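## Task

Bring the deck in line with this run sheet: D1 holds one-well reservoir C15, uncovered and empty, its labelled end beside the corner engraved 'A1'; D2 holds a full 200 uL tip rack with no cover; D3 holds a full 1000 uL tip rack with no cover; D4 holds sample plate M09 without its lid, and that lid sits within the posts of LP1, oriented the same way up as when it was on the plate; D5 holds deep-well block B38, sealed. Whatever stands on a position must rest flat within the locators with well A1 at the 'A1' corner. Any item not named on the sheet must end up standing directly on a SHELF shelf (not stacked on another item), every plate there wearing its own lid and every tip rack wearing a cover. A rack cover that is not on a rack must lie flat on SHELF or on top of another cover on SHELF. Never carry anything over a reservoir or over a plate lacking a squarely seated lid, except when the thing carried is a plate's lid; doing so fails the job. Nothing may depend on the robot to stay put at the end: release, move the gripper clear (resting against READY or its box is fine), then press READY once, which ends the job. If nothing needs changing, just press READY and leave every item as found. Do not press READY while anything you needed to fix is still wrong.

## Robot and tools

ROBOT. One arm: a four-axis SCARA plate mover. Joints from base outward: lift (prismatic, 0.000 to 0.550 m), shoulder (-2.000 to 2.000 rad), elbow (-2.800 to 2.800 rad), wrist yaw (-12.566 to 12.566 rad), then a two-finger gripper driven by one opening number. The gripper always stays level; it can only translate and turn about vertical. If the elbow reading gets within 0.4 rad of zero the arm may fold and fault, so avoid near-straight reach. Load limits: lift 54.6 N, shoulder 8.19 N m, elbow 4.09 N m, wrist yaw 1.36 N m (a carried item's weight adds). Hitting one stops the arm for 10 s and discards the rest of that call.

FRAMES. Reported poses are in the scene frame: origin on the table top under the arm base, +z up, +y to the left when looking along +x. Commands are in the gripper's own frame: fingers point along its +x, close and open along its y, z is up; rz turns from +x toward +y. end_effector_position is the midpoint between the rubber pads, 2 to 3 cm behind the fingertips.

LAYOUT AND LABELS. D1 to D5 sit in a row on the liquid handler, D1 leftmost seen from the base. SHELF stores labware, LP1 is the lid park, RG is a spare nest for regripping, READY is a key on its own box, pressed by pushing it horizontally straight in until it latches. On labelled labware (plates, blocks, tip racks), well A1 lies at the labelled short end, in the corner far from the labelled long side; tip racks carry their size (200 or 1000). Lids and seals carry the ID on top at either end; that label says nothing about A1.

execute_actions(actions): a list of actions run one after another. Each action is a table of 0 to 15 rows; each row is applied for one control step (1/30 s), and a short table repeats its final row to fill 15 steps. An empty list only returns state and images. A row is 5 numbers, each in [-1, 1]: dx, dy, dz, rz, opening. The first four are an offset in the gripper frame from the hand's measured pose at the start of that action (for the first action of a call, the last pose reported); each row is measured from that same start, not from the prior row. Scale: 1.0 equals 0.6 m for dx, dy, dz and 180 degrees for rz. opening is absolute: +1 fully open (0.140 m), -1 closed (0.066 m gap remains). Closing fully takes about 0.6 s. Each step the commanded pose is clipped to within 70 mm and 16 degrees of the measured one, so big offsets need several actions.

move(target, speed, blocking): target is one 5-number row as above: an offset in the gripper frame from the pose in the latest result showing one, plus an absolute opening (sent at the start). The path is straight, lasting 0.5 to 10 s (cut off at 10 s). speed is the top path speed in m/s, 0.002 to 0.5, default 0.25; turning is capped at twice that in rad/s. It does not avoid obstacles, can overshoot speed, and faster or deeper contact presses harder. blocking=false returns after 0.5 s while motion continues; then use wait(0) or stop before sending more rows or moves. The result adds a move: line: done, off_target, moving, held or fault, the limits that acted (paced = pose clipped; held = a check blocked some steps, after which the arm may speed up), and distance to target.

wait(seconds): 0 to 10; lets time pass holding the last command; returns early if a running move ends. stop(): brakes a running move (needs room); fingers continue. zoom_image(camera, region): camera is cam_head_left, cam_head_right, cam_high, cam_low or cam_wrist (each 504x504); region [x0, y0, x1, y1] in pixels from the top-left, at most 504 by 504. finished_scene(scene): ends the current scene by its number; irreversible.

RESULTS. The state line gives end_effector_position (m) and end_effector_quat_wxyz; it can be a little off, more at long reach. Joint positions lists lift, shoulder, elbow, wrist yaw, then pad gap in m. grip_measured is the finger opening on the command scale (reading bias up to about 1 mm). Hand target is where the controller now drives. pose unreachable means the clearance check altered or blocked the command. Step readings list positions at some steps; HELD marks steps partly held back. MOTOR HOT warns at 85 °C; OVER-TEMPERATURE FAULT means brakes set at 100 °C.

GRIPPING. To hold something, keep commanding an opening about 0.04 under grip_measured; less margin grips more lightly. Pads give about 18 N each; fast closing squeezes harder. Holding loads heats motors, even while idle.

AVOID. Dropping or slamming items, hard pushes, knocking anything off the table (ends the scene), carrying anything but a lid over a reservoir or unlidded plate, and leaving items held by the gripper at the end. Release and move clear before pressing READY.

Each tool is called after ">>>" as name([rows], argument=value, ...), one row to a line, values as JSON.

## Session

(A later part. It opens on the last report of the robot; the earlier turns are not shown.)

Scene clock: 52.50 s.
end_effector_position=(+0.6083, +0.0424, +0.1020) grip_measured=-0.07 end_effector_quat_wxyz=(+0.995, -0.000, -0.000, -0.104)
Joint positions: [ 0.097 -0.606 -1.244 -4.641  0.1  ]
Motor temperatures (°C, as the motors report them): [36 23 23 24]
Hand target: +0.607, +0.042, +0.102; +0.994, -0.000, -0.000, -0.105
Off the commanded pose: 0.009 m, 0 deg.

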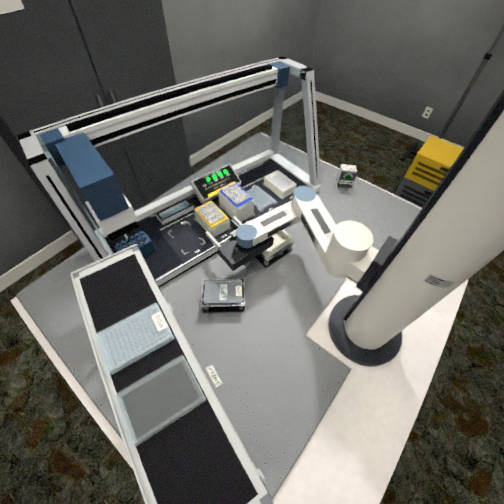

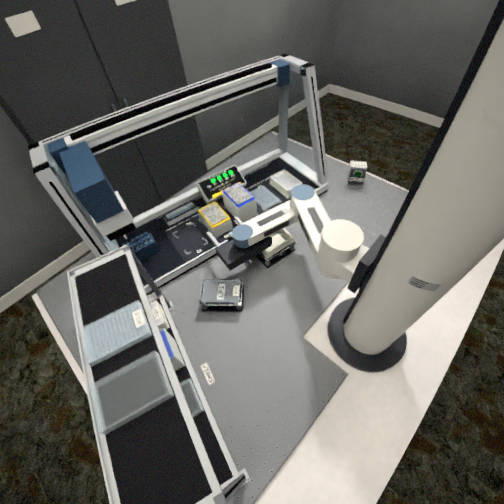

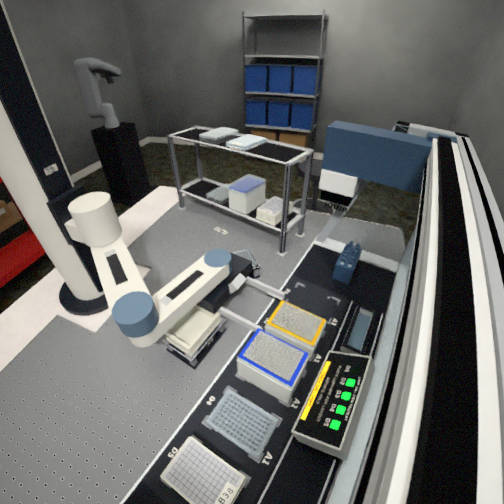

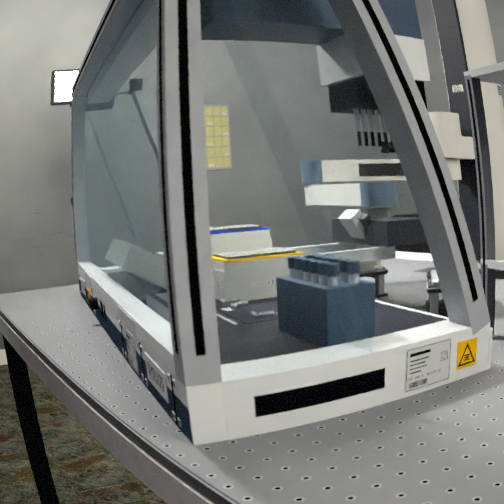

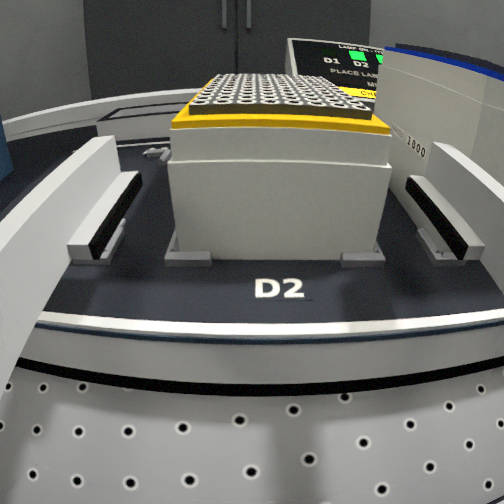

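>>> execute_actions([
  [[-0.006,-0.0022,0,-0.005,-0.1],[-0.013,-0.0065,0,-0.015,-0.1],[-0.021,-0.0131,0,-0.03,-0.1],[-0.03,-0.0218,0,-0.05,-0.1],[-0.042,-0.0327,0,-0.075,-0.1],[-0.054,-0.0446,0,-0.102,-0.1],[-0.067,-0.0566,0,-0.13,-0.1],[-0.079,-0.0686,0,-0.157,-0.1],[-0.092,-0.0806,0,-0.184,-0.1],[-0.104,-0.0925,0,-0.212,-0.1],[-0.116,-0.1045,0,-0.239,-0.1],[-0.128,-0.1165,0,-0.267,-0.1],[-0.14,-0.1284,0,-0.294,-0.1],[-0.151,-0.1393,0,-0.319,-0.1],[-0.16,-0.148,0,-0.339,-0.1]],
])

Scene clock: 54.63 s.
end_effector_position=(+0.5150, -0.0103, +0.1020) grip_measured=-0.10 end_effector_quat_wxyz=(+0.875, -0.000, -0.000, -0.484)
Joint positions: [ 0.097 -0.487 -1.16  -5.648  0.099]
Motor temperatures (°C, as the motors report them): [36 23 23 24]
Hand target: +0.498, -0.020, +0.102; +0.828, -0.000, -0.000, -0.561
Off the commanded pose: 0.024 m, 15 deg; orientation clipped at the last step of the last action.
Step readings (end_effector_position):
0: (+0.6069, +0.0422, +0.1020)
1: (+0.6067, +0.0420, +0.1020)
2: (+0.6047, +0.0414, +0.1020)
4: (+0.5972, +0.0382, +0.1020)
8: (+0.5730, +0.0241, +0.1020)
15: end_effector_position above

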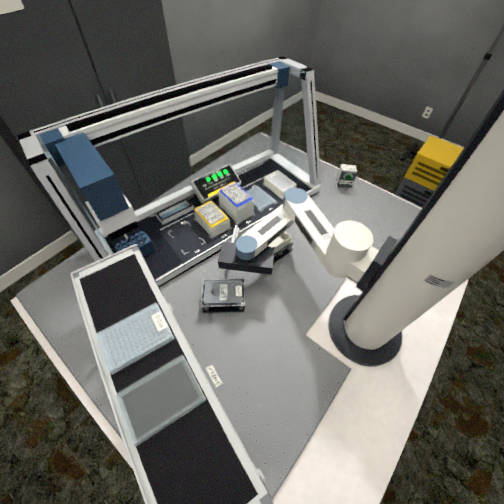

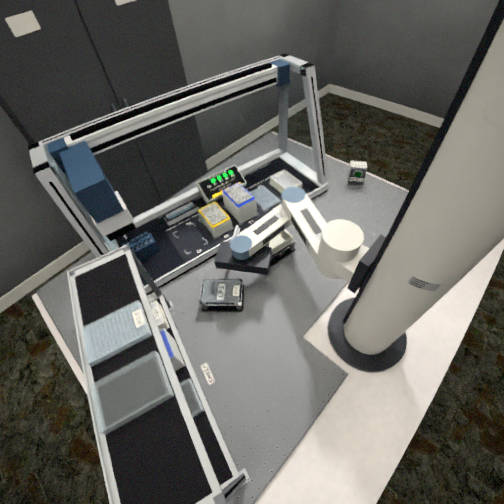

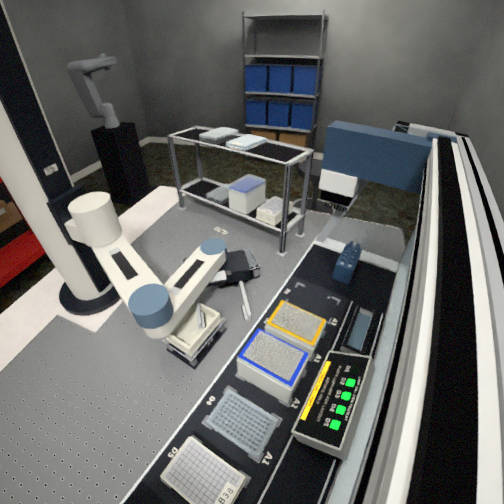

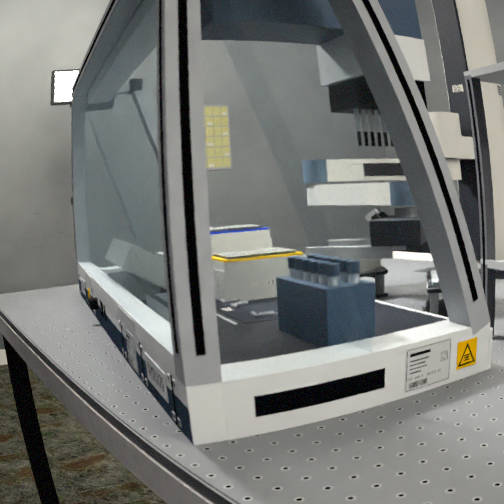

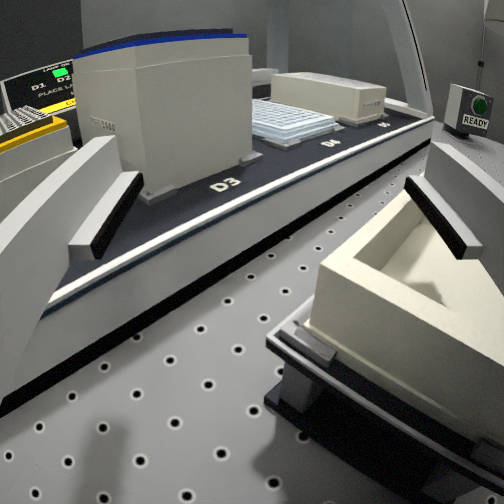

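>>> execute_actions([
  [[-0.0011,-0.038,0,-0.0664,-0.1],[-0.0007,-0.0477,0,-0.0831,-0.1],[-0.0001,-0.0606,0,-0.1053,-0.1],[0.0005,-0.0746,0,-0.1295,-0.1],[0.0011,-0.0886,0,-0.1536,-0.1],[0.0017,-0.1026,0,-0.1777,-0.1],[0.0022,-0.1155,0,-0.2,-0.1],[0.0026,-0.1263,0,-0.2185,-0.1],[0.003,-0.1349,-0.001,-0.2334,-0.1],[0.00324,-0.14026,-0.002,-0.24265,-0.1],[0.00324,-0.14026,-0.003,-0.24265,-0.1],[0.00324,-0.14026,-0.004,-0.24265,-0.1],[0.00324,-0.14026,-0.004,-0.24265,-0.1],[0.00324,-0.14026,-0.004,-0.24265,-0.1],[0.00324,-0.14026,-0.004,-0.24265,-0.1]],
])

Scene clock: 55.80 s.
end_effector_position=(+0.4447, -0.0568, +0.0996) grip_measured=-0.10 end_effector_quat_wxyz=(+0.632, -0.000, -0.000, -0.775)
Joint positions: [ 0.095 -0.571 -1.263 -6.223  0.099]
Motor temperatures (°C, as the motors report them): [36 23 23 24]
Hand target: +0.445, -0.057, +0.100; +0.632, -0.000, -0.000, -0.775
Off the commanded pose: 0.000 m, 0 deg.
Step readings (end_effector_position):
0: (+0.4983, -0.0201, +0.1020)
1: (+0.4980, -0.0202, +0.1020)
2: (+0.4954, -0.0217, +0.1020)
4: (+0.4869, -0.0270, +0.1020)
8: (+0.4627, -0.0431, +0.1020)
15: end_effector_position above

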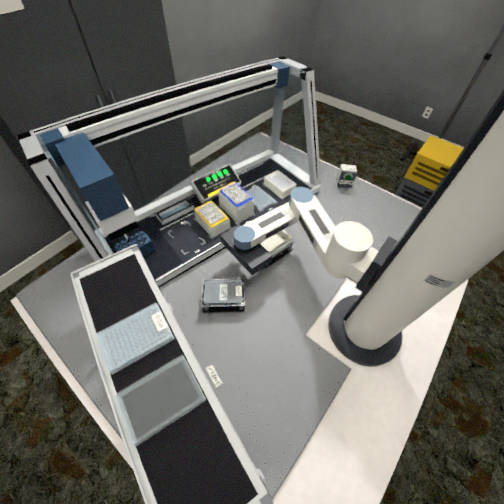

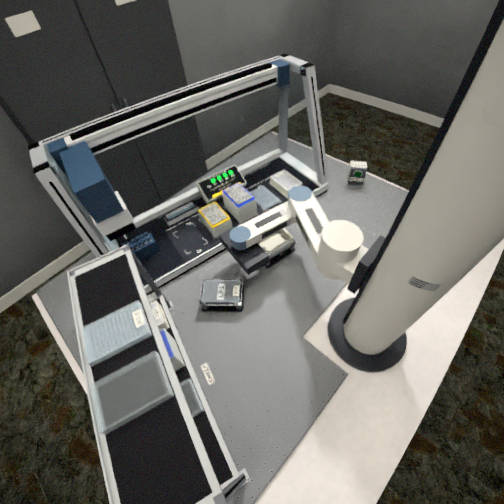

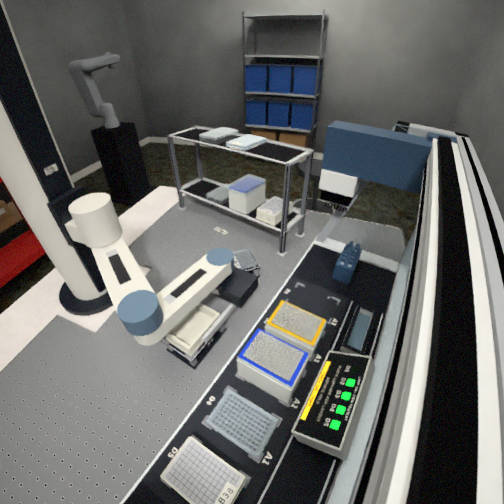

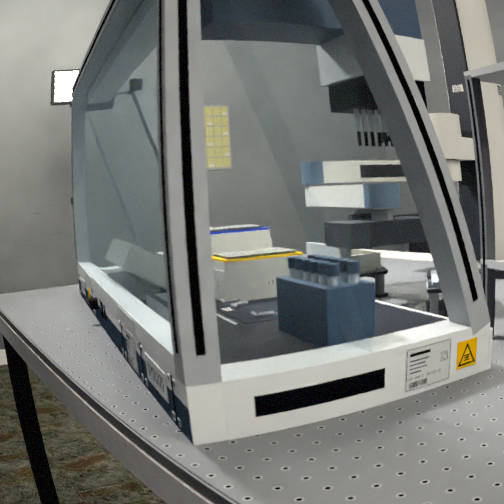

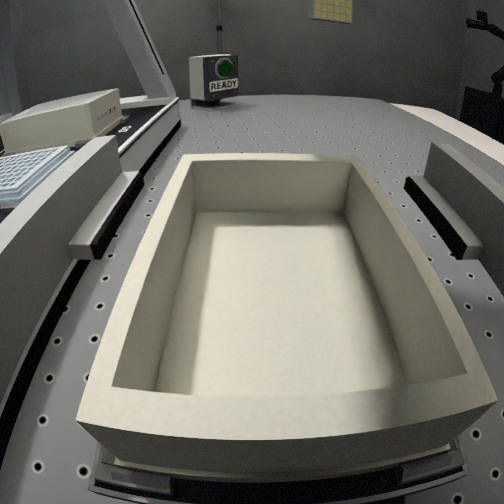

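>>> execute_actions([
  [[-0.0003,0,-0.004,0,-0.15],[-0.0003,0,-0.01,0,-0.22],[-0.0003,0,-0.017,0,-0.29],[-0.0003,0,-0.023,0,-0.35],[-0.0003,0,-0.027,0,-0.4],[-0.0003,0,-0.0285,0,-0.44],[-0.0003,0,-0.0285,0,-0.47],[-0.0003,0,-0.0285,0,-0.49],[-0.0003,0,-0.0285,0,-0.505],[-0.0003,0,-0.0285,0,-0.518],[-0.0003,0,-0.0285,0,-0.53],[-0.0003,0,-0.0285,0,-0.54],[-0.0003,0,-0.0285,0,-0.55],[-0.0003,0,-0.0285,0,-0.56],[-0.0003,0,-0.0285,0,-0.57]],
])

Scene clock: 56.60 s.
end_effector_position=(+0.4448, -0.0567, +0.0824) grip_measured=-0.53 end_effector_quat_wxyz=(+0.632, -0.000, -0.000, -0.775)
Joint positions: [ 0.077 -0.571 -1.263 -6.223  0.083]
Motor temperatures (°C, as the motors report them): [36 23 23 24]
Hand target: +0.445, -0.057, +0.082; +0.632, -0.000, -0.000, -0.775
Off the commanded pose: 0.000 m, 0 deg.
Step readings (end_effector_position):
0: (+0.4447, -0.0567, +0.0996)
1: (+0.4448, -0.0567, +0.0995)
2: (+0.4448, -0.0567, +0.0980)
4: (+0.4448, -0.0567, +0.0916)
8: (+0.4448, -0.0567, +0.0822)
15: end_effector_position above

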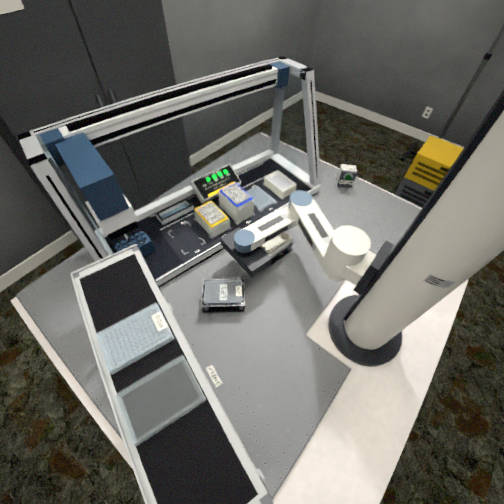

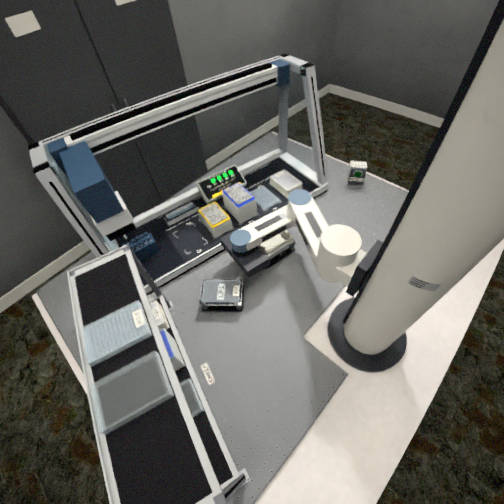

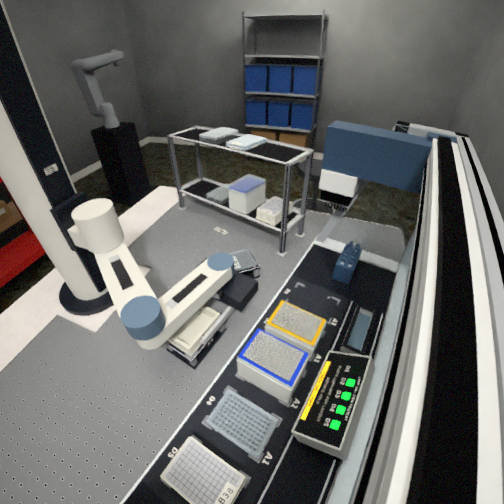

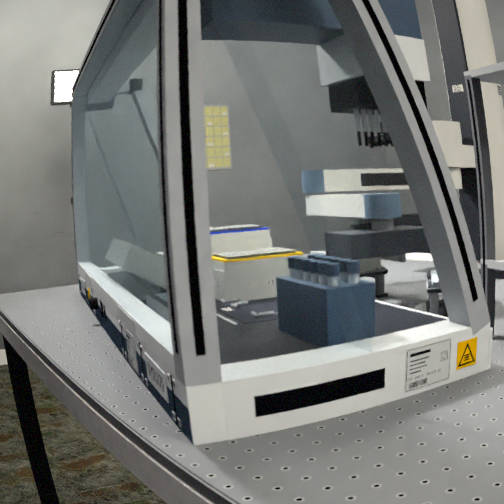

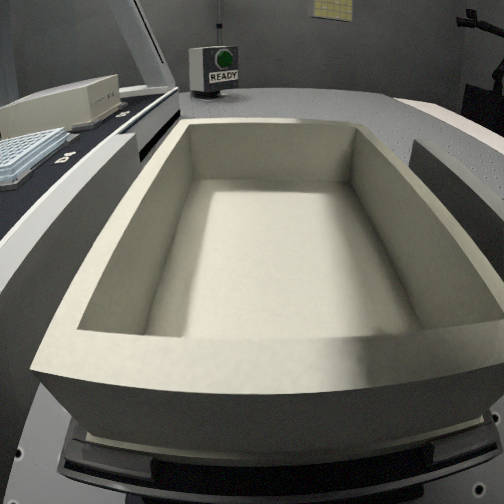

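>>> execute_actions([
  [[0,0,0.004,0,-0.57],[0,0,0.01,0,-0.57],[0,0,0.017,0,-0.57],[0,0,0.024,0,-0.57],[-0.0021,0.0009,0.03,0.0025,-0.57],[-0.0084,0.0035,0.035,0.0099,-0.57],[-0.019,0.0079,0.038,0.0223,-0.57],[-0.0316,0.0131,0.0393,0.0372,-0.57],[-0.0464,0.0193,0.0393,0.0545,-0.57],[-0.0633,0.0263,0.0393,0.0744,-0.57],[-0.0802,0.0333,0.0393,0.0942,-0.57],[-0.097,0.0403,0.0393,0.114,-0.57],[-0.1139,0.0473,0.0393,0.1339,-0.57],[-0.1308,0.0543,0.0393,0.1537,-0.57],[-0.1477,0.0613,0.0393,0.1736,-0.57]],
  [[-0.0497,0.0458,0,0.0833,-0.57],[-0.0642,0.0591,0,0.1046,-0.57],[-0.0786,0.0724,0,0.1259,-0.57],[-0.0931,0.0857,0,0.1473,-0.57],[-0.1076,0.099,0,0.1686,-0.57],[-0.122,0.1123,0,0.1899,-0.57],[-0.1365,0.1256,0,0.2112,-0.57],[-0.1509,0.1389,0,0.2326,-0.57],[-0.1654,0.1522,0,0.2539,-0.57],[-0.1798,0.1655,0,0.2752,-0.57],[-0.1943,0.1788,0,0.2965,-0.57],[-0.2087,0.1921,0,0.3178,-0.57],[-0.2232,0.2054,0,0.3392,-0.57],[-0.2376,0.2187,0,0.3605,-0.57],[-0.2521,0.2321,0,0.3818,-0.57]],
])

Scene clock: 60.03 s.
end_effector_position=(+0.5659, +0.1487, +0.1059) grip_measured=-0.53 end_effector_quat_wxyz=(+0.985, -0.000, -0.000, -0.171)
Joint positions: [ 0.101 -0.156 -1.341 -5.128  0.083]
Motor temperatures (°C, as the motors report them): [36 23 23 24]
Hand target: +0.578, +0.168, +0.106; +0.994, -0.000, -0.000, -0.105
Off the commanded pose: 0.031 m, 8 deg.
Step readings (end_effector_position; steps 1 to 15: 1st action; 16 to 30: 2nd action):
0: (+0.4448, -0.0567, +0.0824)
1: (+0.4448, -0.0567, +0.0825)
2: (+0.4448, -0.0567, +0.0840)
4: (+0.4448, -0.0567, +0.0903)
8: (+0.4474, -0.0528, +0.1036)
15: (+0.4771, -0.0019, +0.1059)
16: (+0.4824, +0.0072, +0.1060)
17: (+0.4875, +0.0166, +0.1060)
19: (+0.4973, +0.0371, +0.1060)
23: (+0.5214, +0.0817, +0.1059)
30: end_effector_position above

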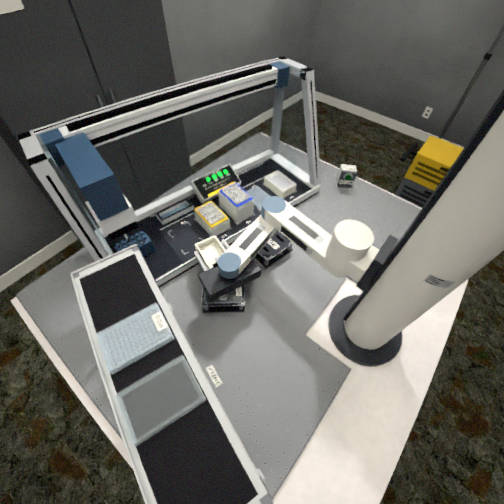

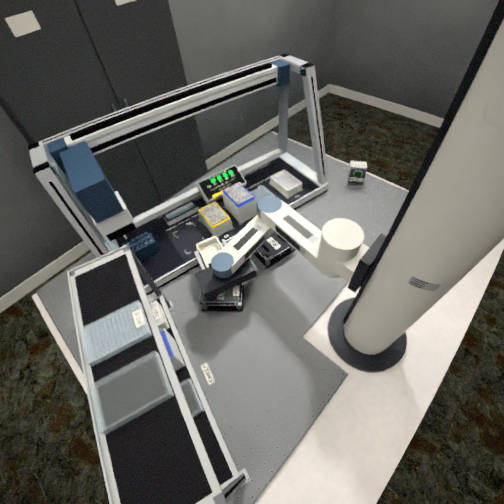

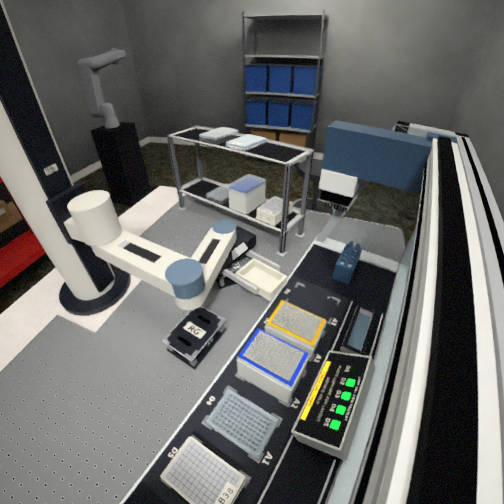

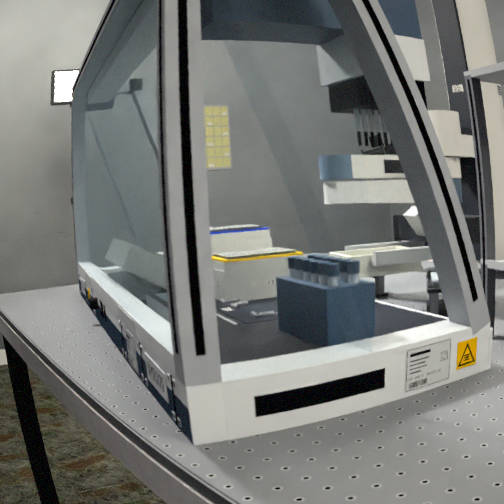

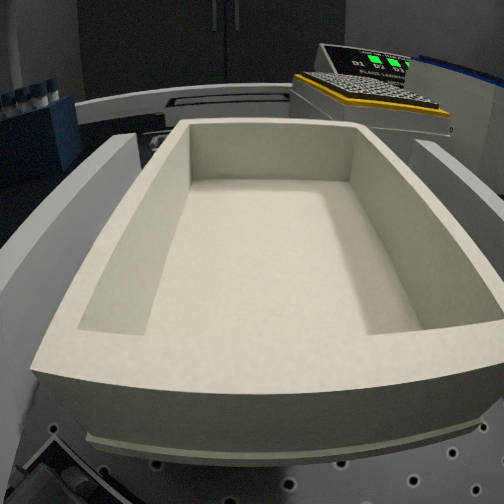

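>>> wait(seconds=0)

Scene clock: 60.17 s.
end_effector_position=(+0.5779, +0.1683, +0.1059) grip_measured=-0.53 end_effector_quat_wxyz=(+0.994, -0.000, -0.000, -0.105)
Joint positions: [ 0.101 -0.152 -1.374 -4.968  0.083]
Motor temperatures (°C, as the motors report them): [36 23 23 24]
Hand target: +0.578, +0.168, +0.106; +0.994, -0.000, -0.000, -0.105
Off the commanded pose: 0.010 m, 1 deg.

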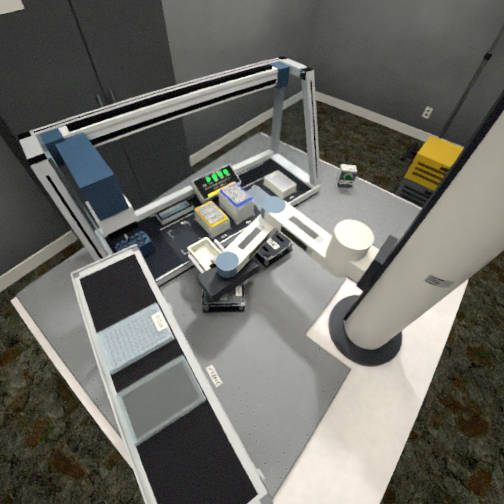

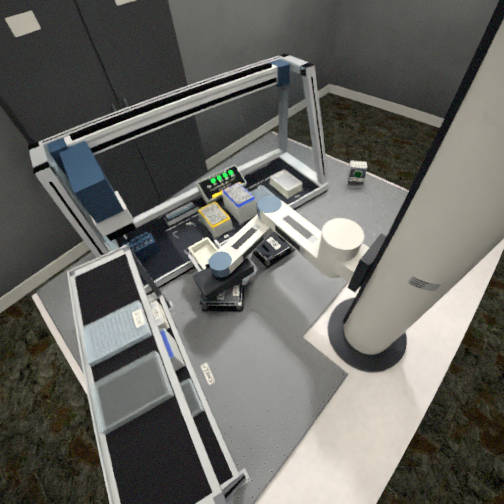

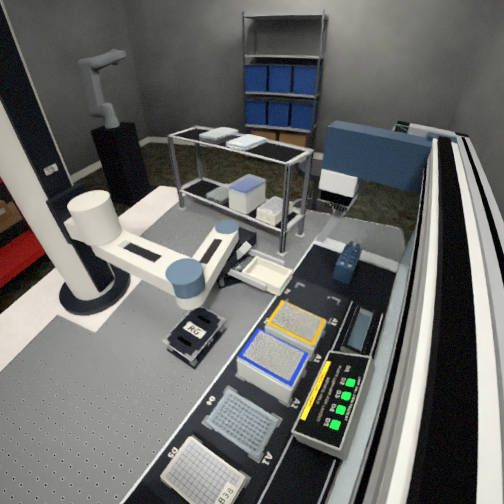

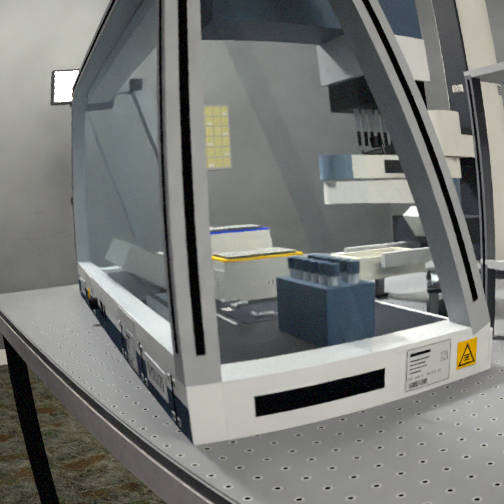

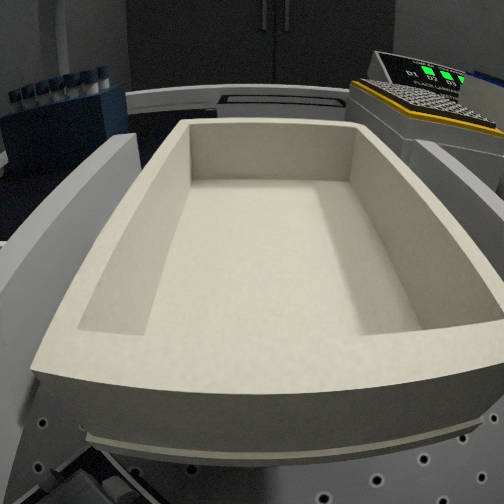

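>>> move(target=[0.2491, 0.00916, -0.0198, -0.0012, -0.57], speed=0.45)

Scene clock: 61.30 s.
end_effector_position=(+0.7252, +0.1426, +0.0941) grip_measured=-0.53 end_effector_quat_wxyz=(+0.994, -0.000, -0.000, -0.107)
Joint positions: [ 0.089 -0.094 -2.072 -4.331  0.083]
Motor temperatures (°C, as the motors report them): [36 23 23 24]
Hand target: +0.725, +0.143, +0.094; +0.994, -0.000, -0.000, -0.107
Off the commanded pose: 0.000 m, 0 deg.
move: done

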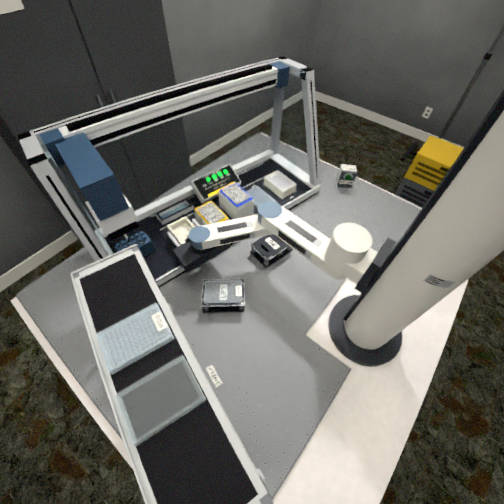

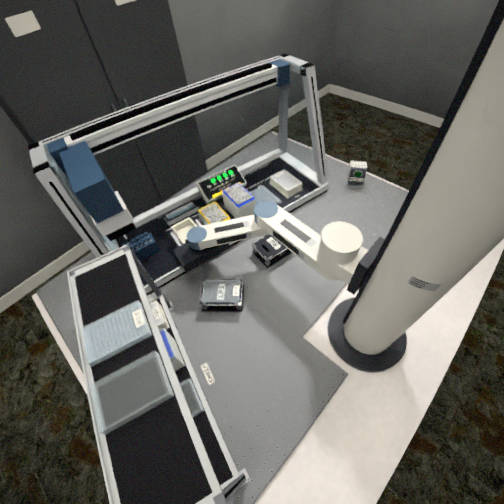

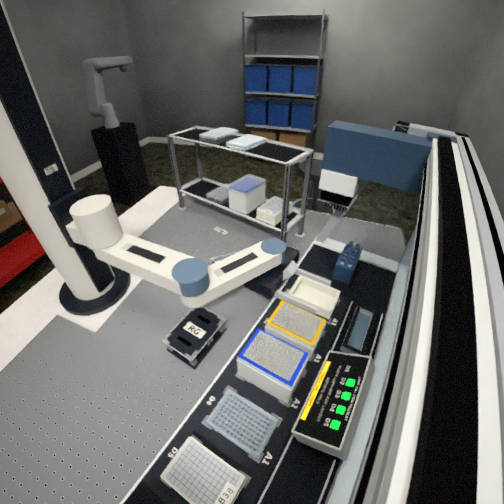

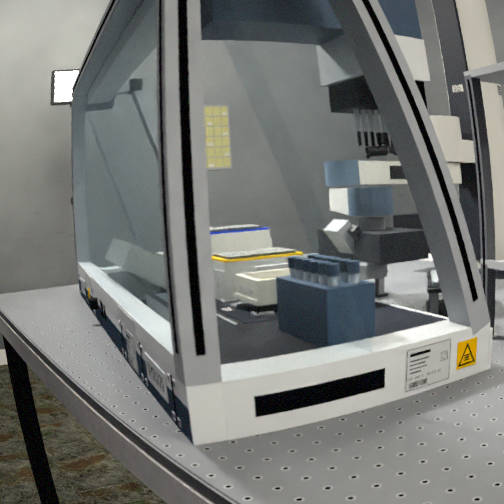

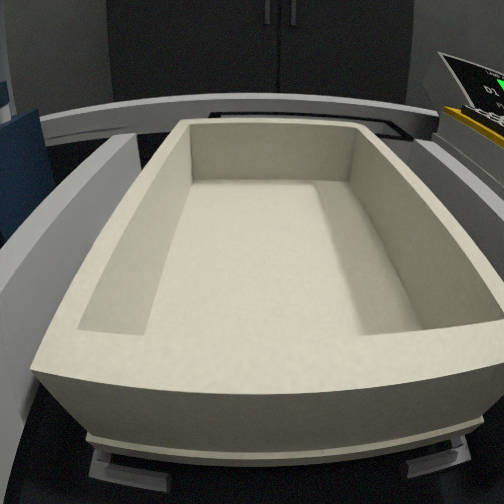

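>>> zoom_image(camera="cam_wrist", region=[70, 430, 190, 504])

>>> zoom_image(camera="cam_wrist", region=[384, 420, 504, 494])

>>> zoom_image(camera="cam_low", region=[205, 250, 295, 325])

Region (70, 430, 190, 504) of cam_wrist's 504x504 image, scaled by 4.200, with more detail than that image has; it fills the top 311 rows of this view, and the rest is white.

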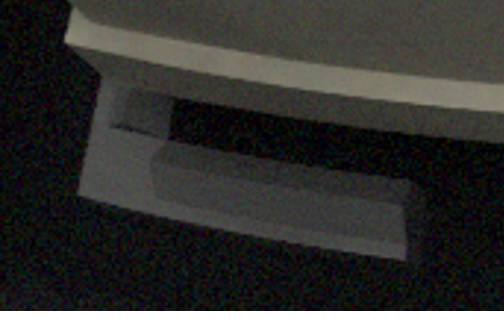

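Region (384, 420, 504, 494) of cam_wrist's 504x504 image, scaled by 4.200, with more detail than that image has; it fills the top 311 rows of this view, and the rest is white.

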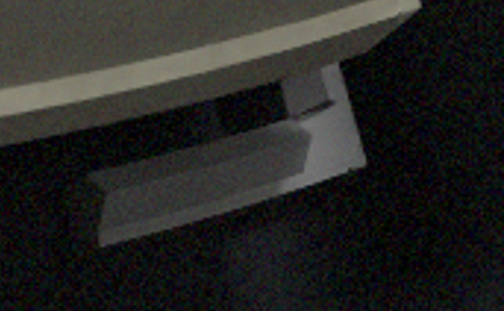

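Region (205, 250, 295, 325) of cam_low's 504x504 image, scaled by 5.600, with more detail than that image has.

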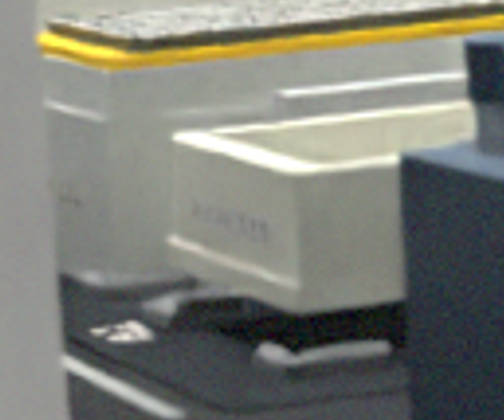

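>>> execute_actions([
  [[0,-0.0002,-0.0015,0,-0.57],[0,-0.0002,-0.004,0,-0.57],[0,-0.0002,-0.007,0,-0.57],[0,-0.0002,-0.0102,0,-0.57],[0,-0.0002,-0.0134,0,-0.57],[0,-0.0002,-0.0163,0,-0.57],[0,-0.0002,-0.0188,0,-0.57],[0,-0.0002,-0.0208,0,-0.57],[0,-0.0002,-0.0222,0,-0.57],[0,-0.0002,-0.023,0,-0.57],[0,-0.0002,-0.0233,0,-0.57],[0,-0.0002,-0.0233,0,-0.57],[0,-0.0002,-0.0233,0,-0.52],[0,-0.0002,-0.0233,0,-0.4],[0,-0.0002,-0.0233,0,-0.1]],
])

Scene clock: 62.37 s.
end_effector_position=(+0.7252, +0.1425, +0.0800) grip_measured=-0.36 end_effector_quat_wxyz=(+0.994, -0.000, -0.000, -0.107)
Joint positions: [ 0.075 -0.095 -2.072 -4.331  0.09 ]
Motor temperatures (°C, as the motors report them): [36 23 23 24]
Hand target: +0.725, +0.142, +0.080; +0.994, -0.000, -0.000, -0.107
Off the commanded pose: 0.000 m, 0 deg.
Step readings (end_effector_position):
0: (+0.7252, +0.1426, +0.0941)
1: (+0.7252, +0.1426, +0.0940)
2: (+0.7252, +0.1425, +0.0931)
4: (+0.7252, +0.1425, +0.0901)
8: (+0.7252, +0.1425, +0.0829)
15: end_effector_position above

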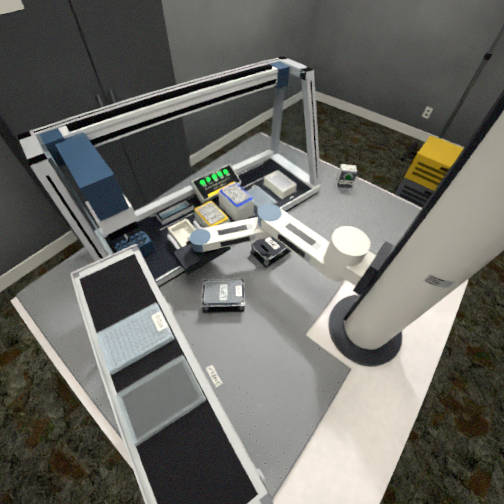

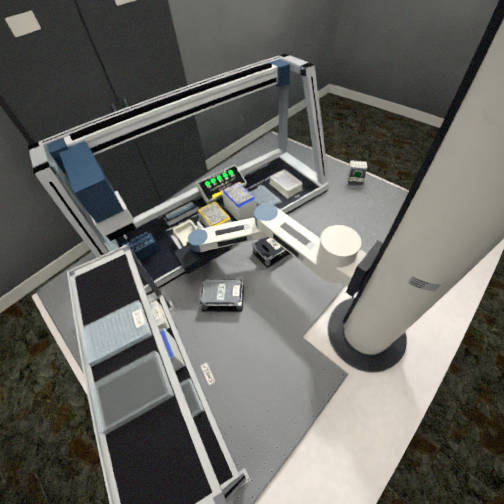

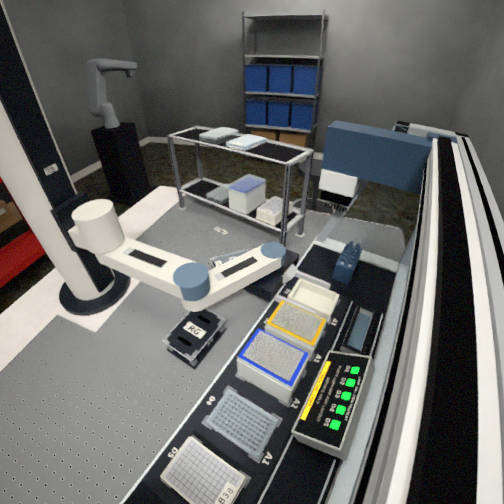

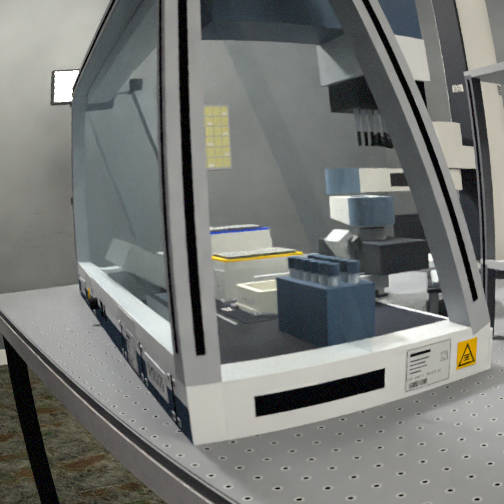

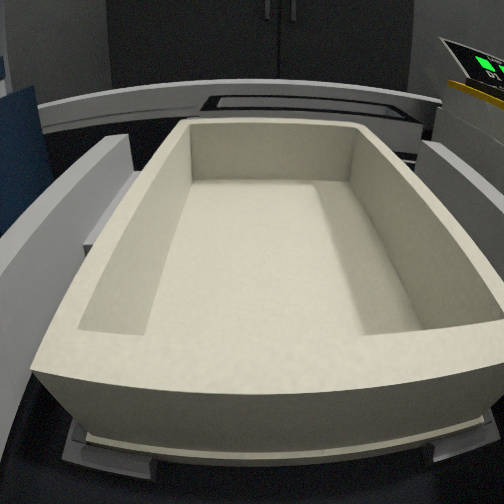

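>>> execute_actions([
  [[-0.003,0,0.001,0,-0.1],[-0.01,0,0.003,0,-0.1],[-0.021,0,0.006,0,-0.1],[-0.035,0,0.009,0,-0.1],[-0.051,0,0.012,0,-0.1],[-0.068,0,0.015,0,-0.1],[-0.085,0,0.018,0,-0.1],[-0.102,0,0.02,0,-0.1],[-0.119,0,0.02,0,-0.1],[-0.135,0,0.02,0,-0.1],[-0.15,0,0.02,0,-0.1],[-0.162,0,0.02,0,-0.1],[-0.171,-0.003,0.02,0,-0.1],[-0.177,-0.01,0.02,0,-0.1],[-0.18,-0.02,0.02,0,-0.1]],
])

Scene clock: 63.47 s.
end_effector_position=(+0.6312, +0.1644, +0.0921) grip_measured=-0.10 end_effector_quat_wxyz=(+0.995, -0.000, -0.000, -0.103)
Joint positions: [ 0.087 -0.154 -1.595 -4.741  0.099]
Motor temperatures (°C, as the motors report them): [36 23 23 24]
Hand target: +0.620, +0.155, +0.092; +0.994, -0.000, -0.000, -0.107
Off the commanded pose: 0.018 m, 0 deg.
Step readings (end_effector_position):
0: (+0.7252, +0.1425, +0.0800)
1: (+0.7250, +0.1425, +0.0801)
2: (+0.7234, +0.1428, +0.0806)
4: (+0.7166, +0.1445, +0.0828)
8: (+0.6907, +0.1520, +0.0889)
15: end_effector_position above

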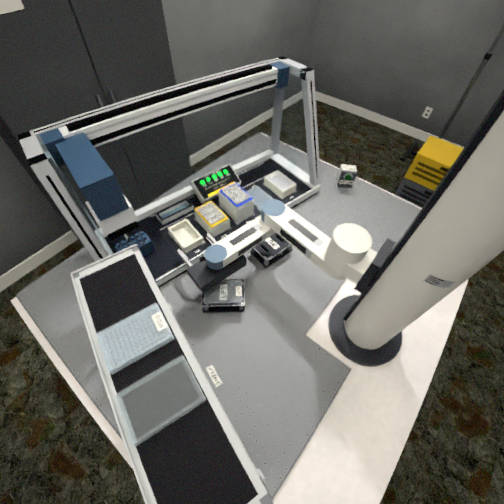

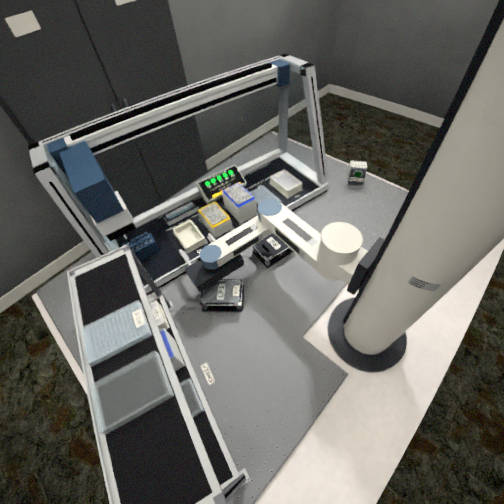

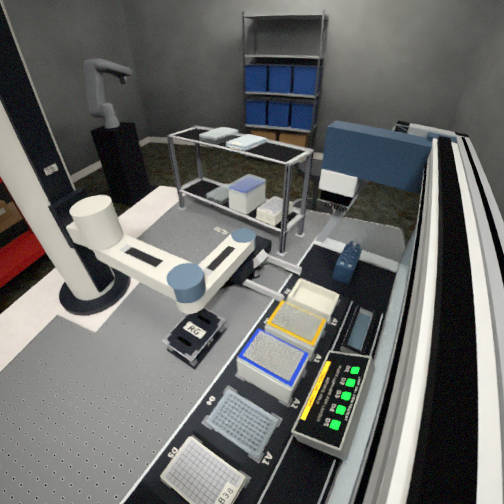

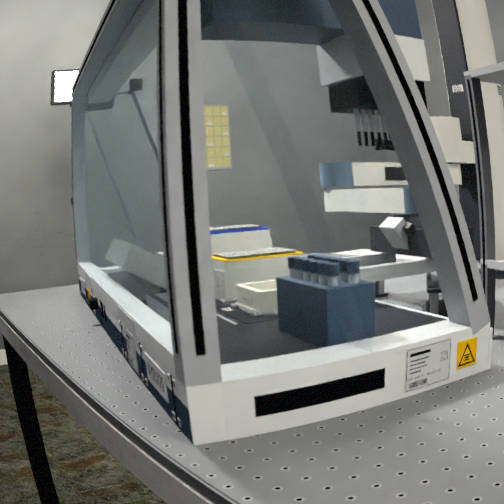

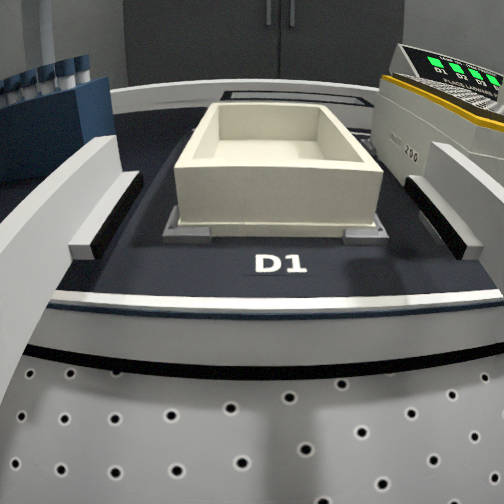

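>>> move(target=[-0.01247, -0.82939, -0.0068, -0.0028, -0.1], speed=0.5)

Scene clock: 65.63 s.
end_effector_position=(+0.5224, -0.3213, +0.0880) grip_measured=-0.10 end_effector_quat_wxyz=(+0.994, -0.000, -0.000, -0.107)
Joint positions: [ 0.083 -1.675 -1.521 -3.303  0.099]
Motor temperatures (°C, as the motors report them): [36 23 23 24]
Hand target: +0.522, -0.321, +0.088; +0.994, -0.000, -0.000, -0.108
Off the commanded pose: 0.001 m, 0 deg.
move: done; limits=paced

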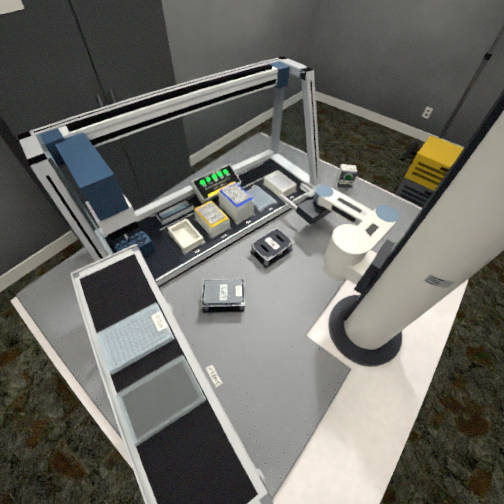

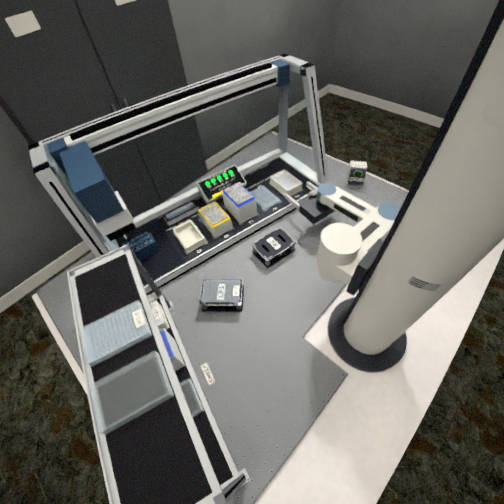

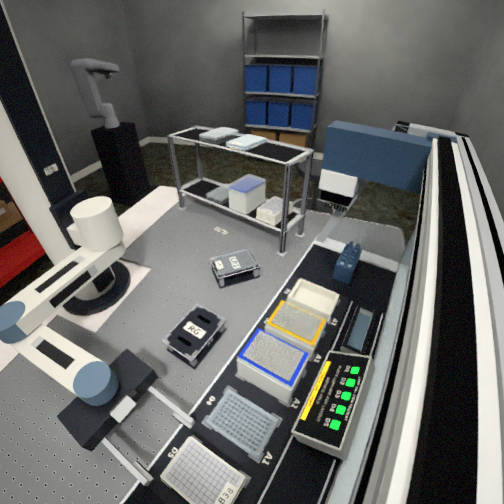

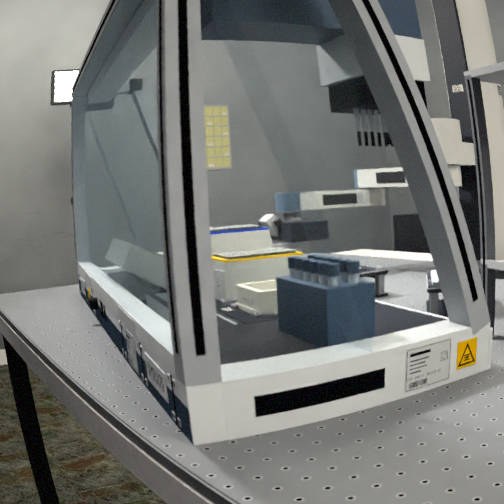

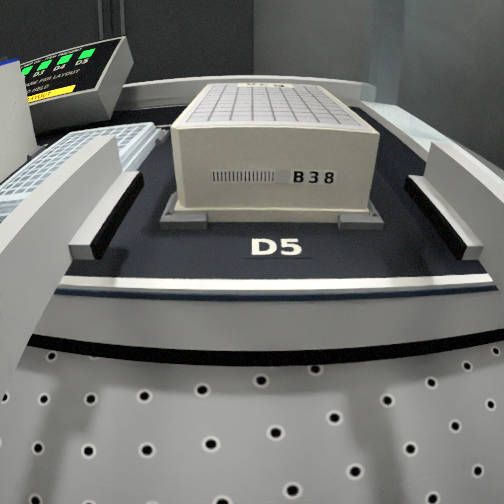

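>>> zoom_image(camera="cam_wrist", region=[150, 70, 400, 250])

>>> zoom_image(camera="cam_high", region=[195, 235, 275, 300])

Region (150, 70, 400, 250) of cam_wrist's 504x504 image, scaled by 2.016, with more detail than that image has; it fills the top 363 rows of this view, and the rest is white.

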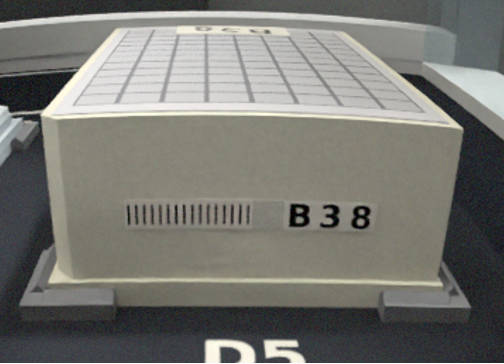

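Region (195, 235, 275, 300) of cam_high's 504x504 image, scaled by 6.300, with more detail than that image has; it fills the top 410 rows of this view, and the rest is white.

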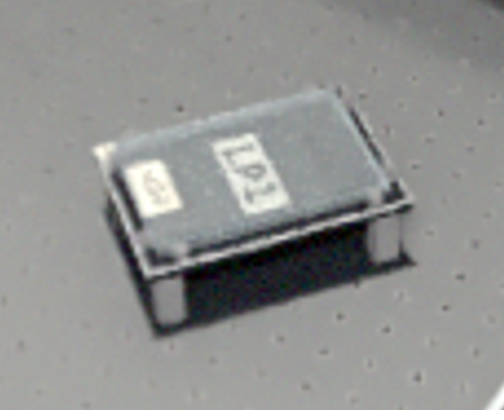

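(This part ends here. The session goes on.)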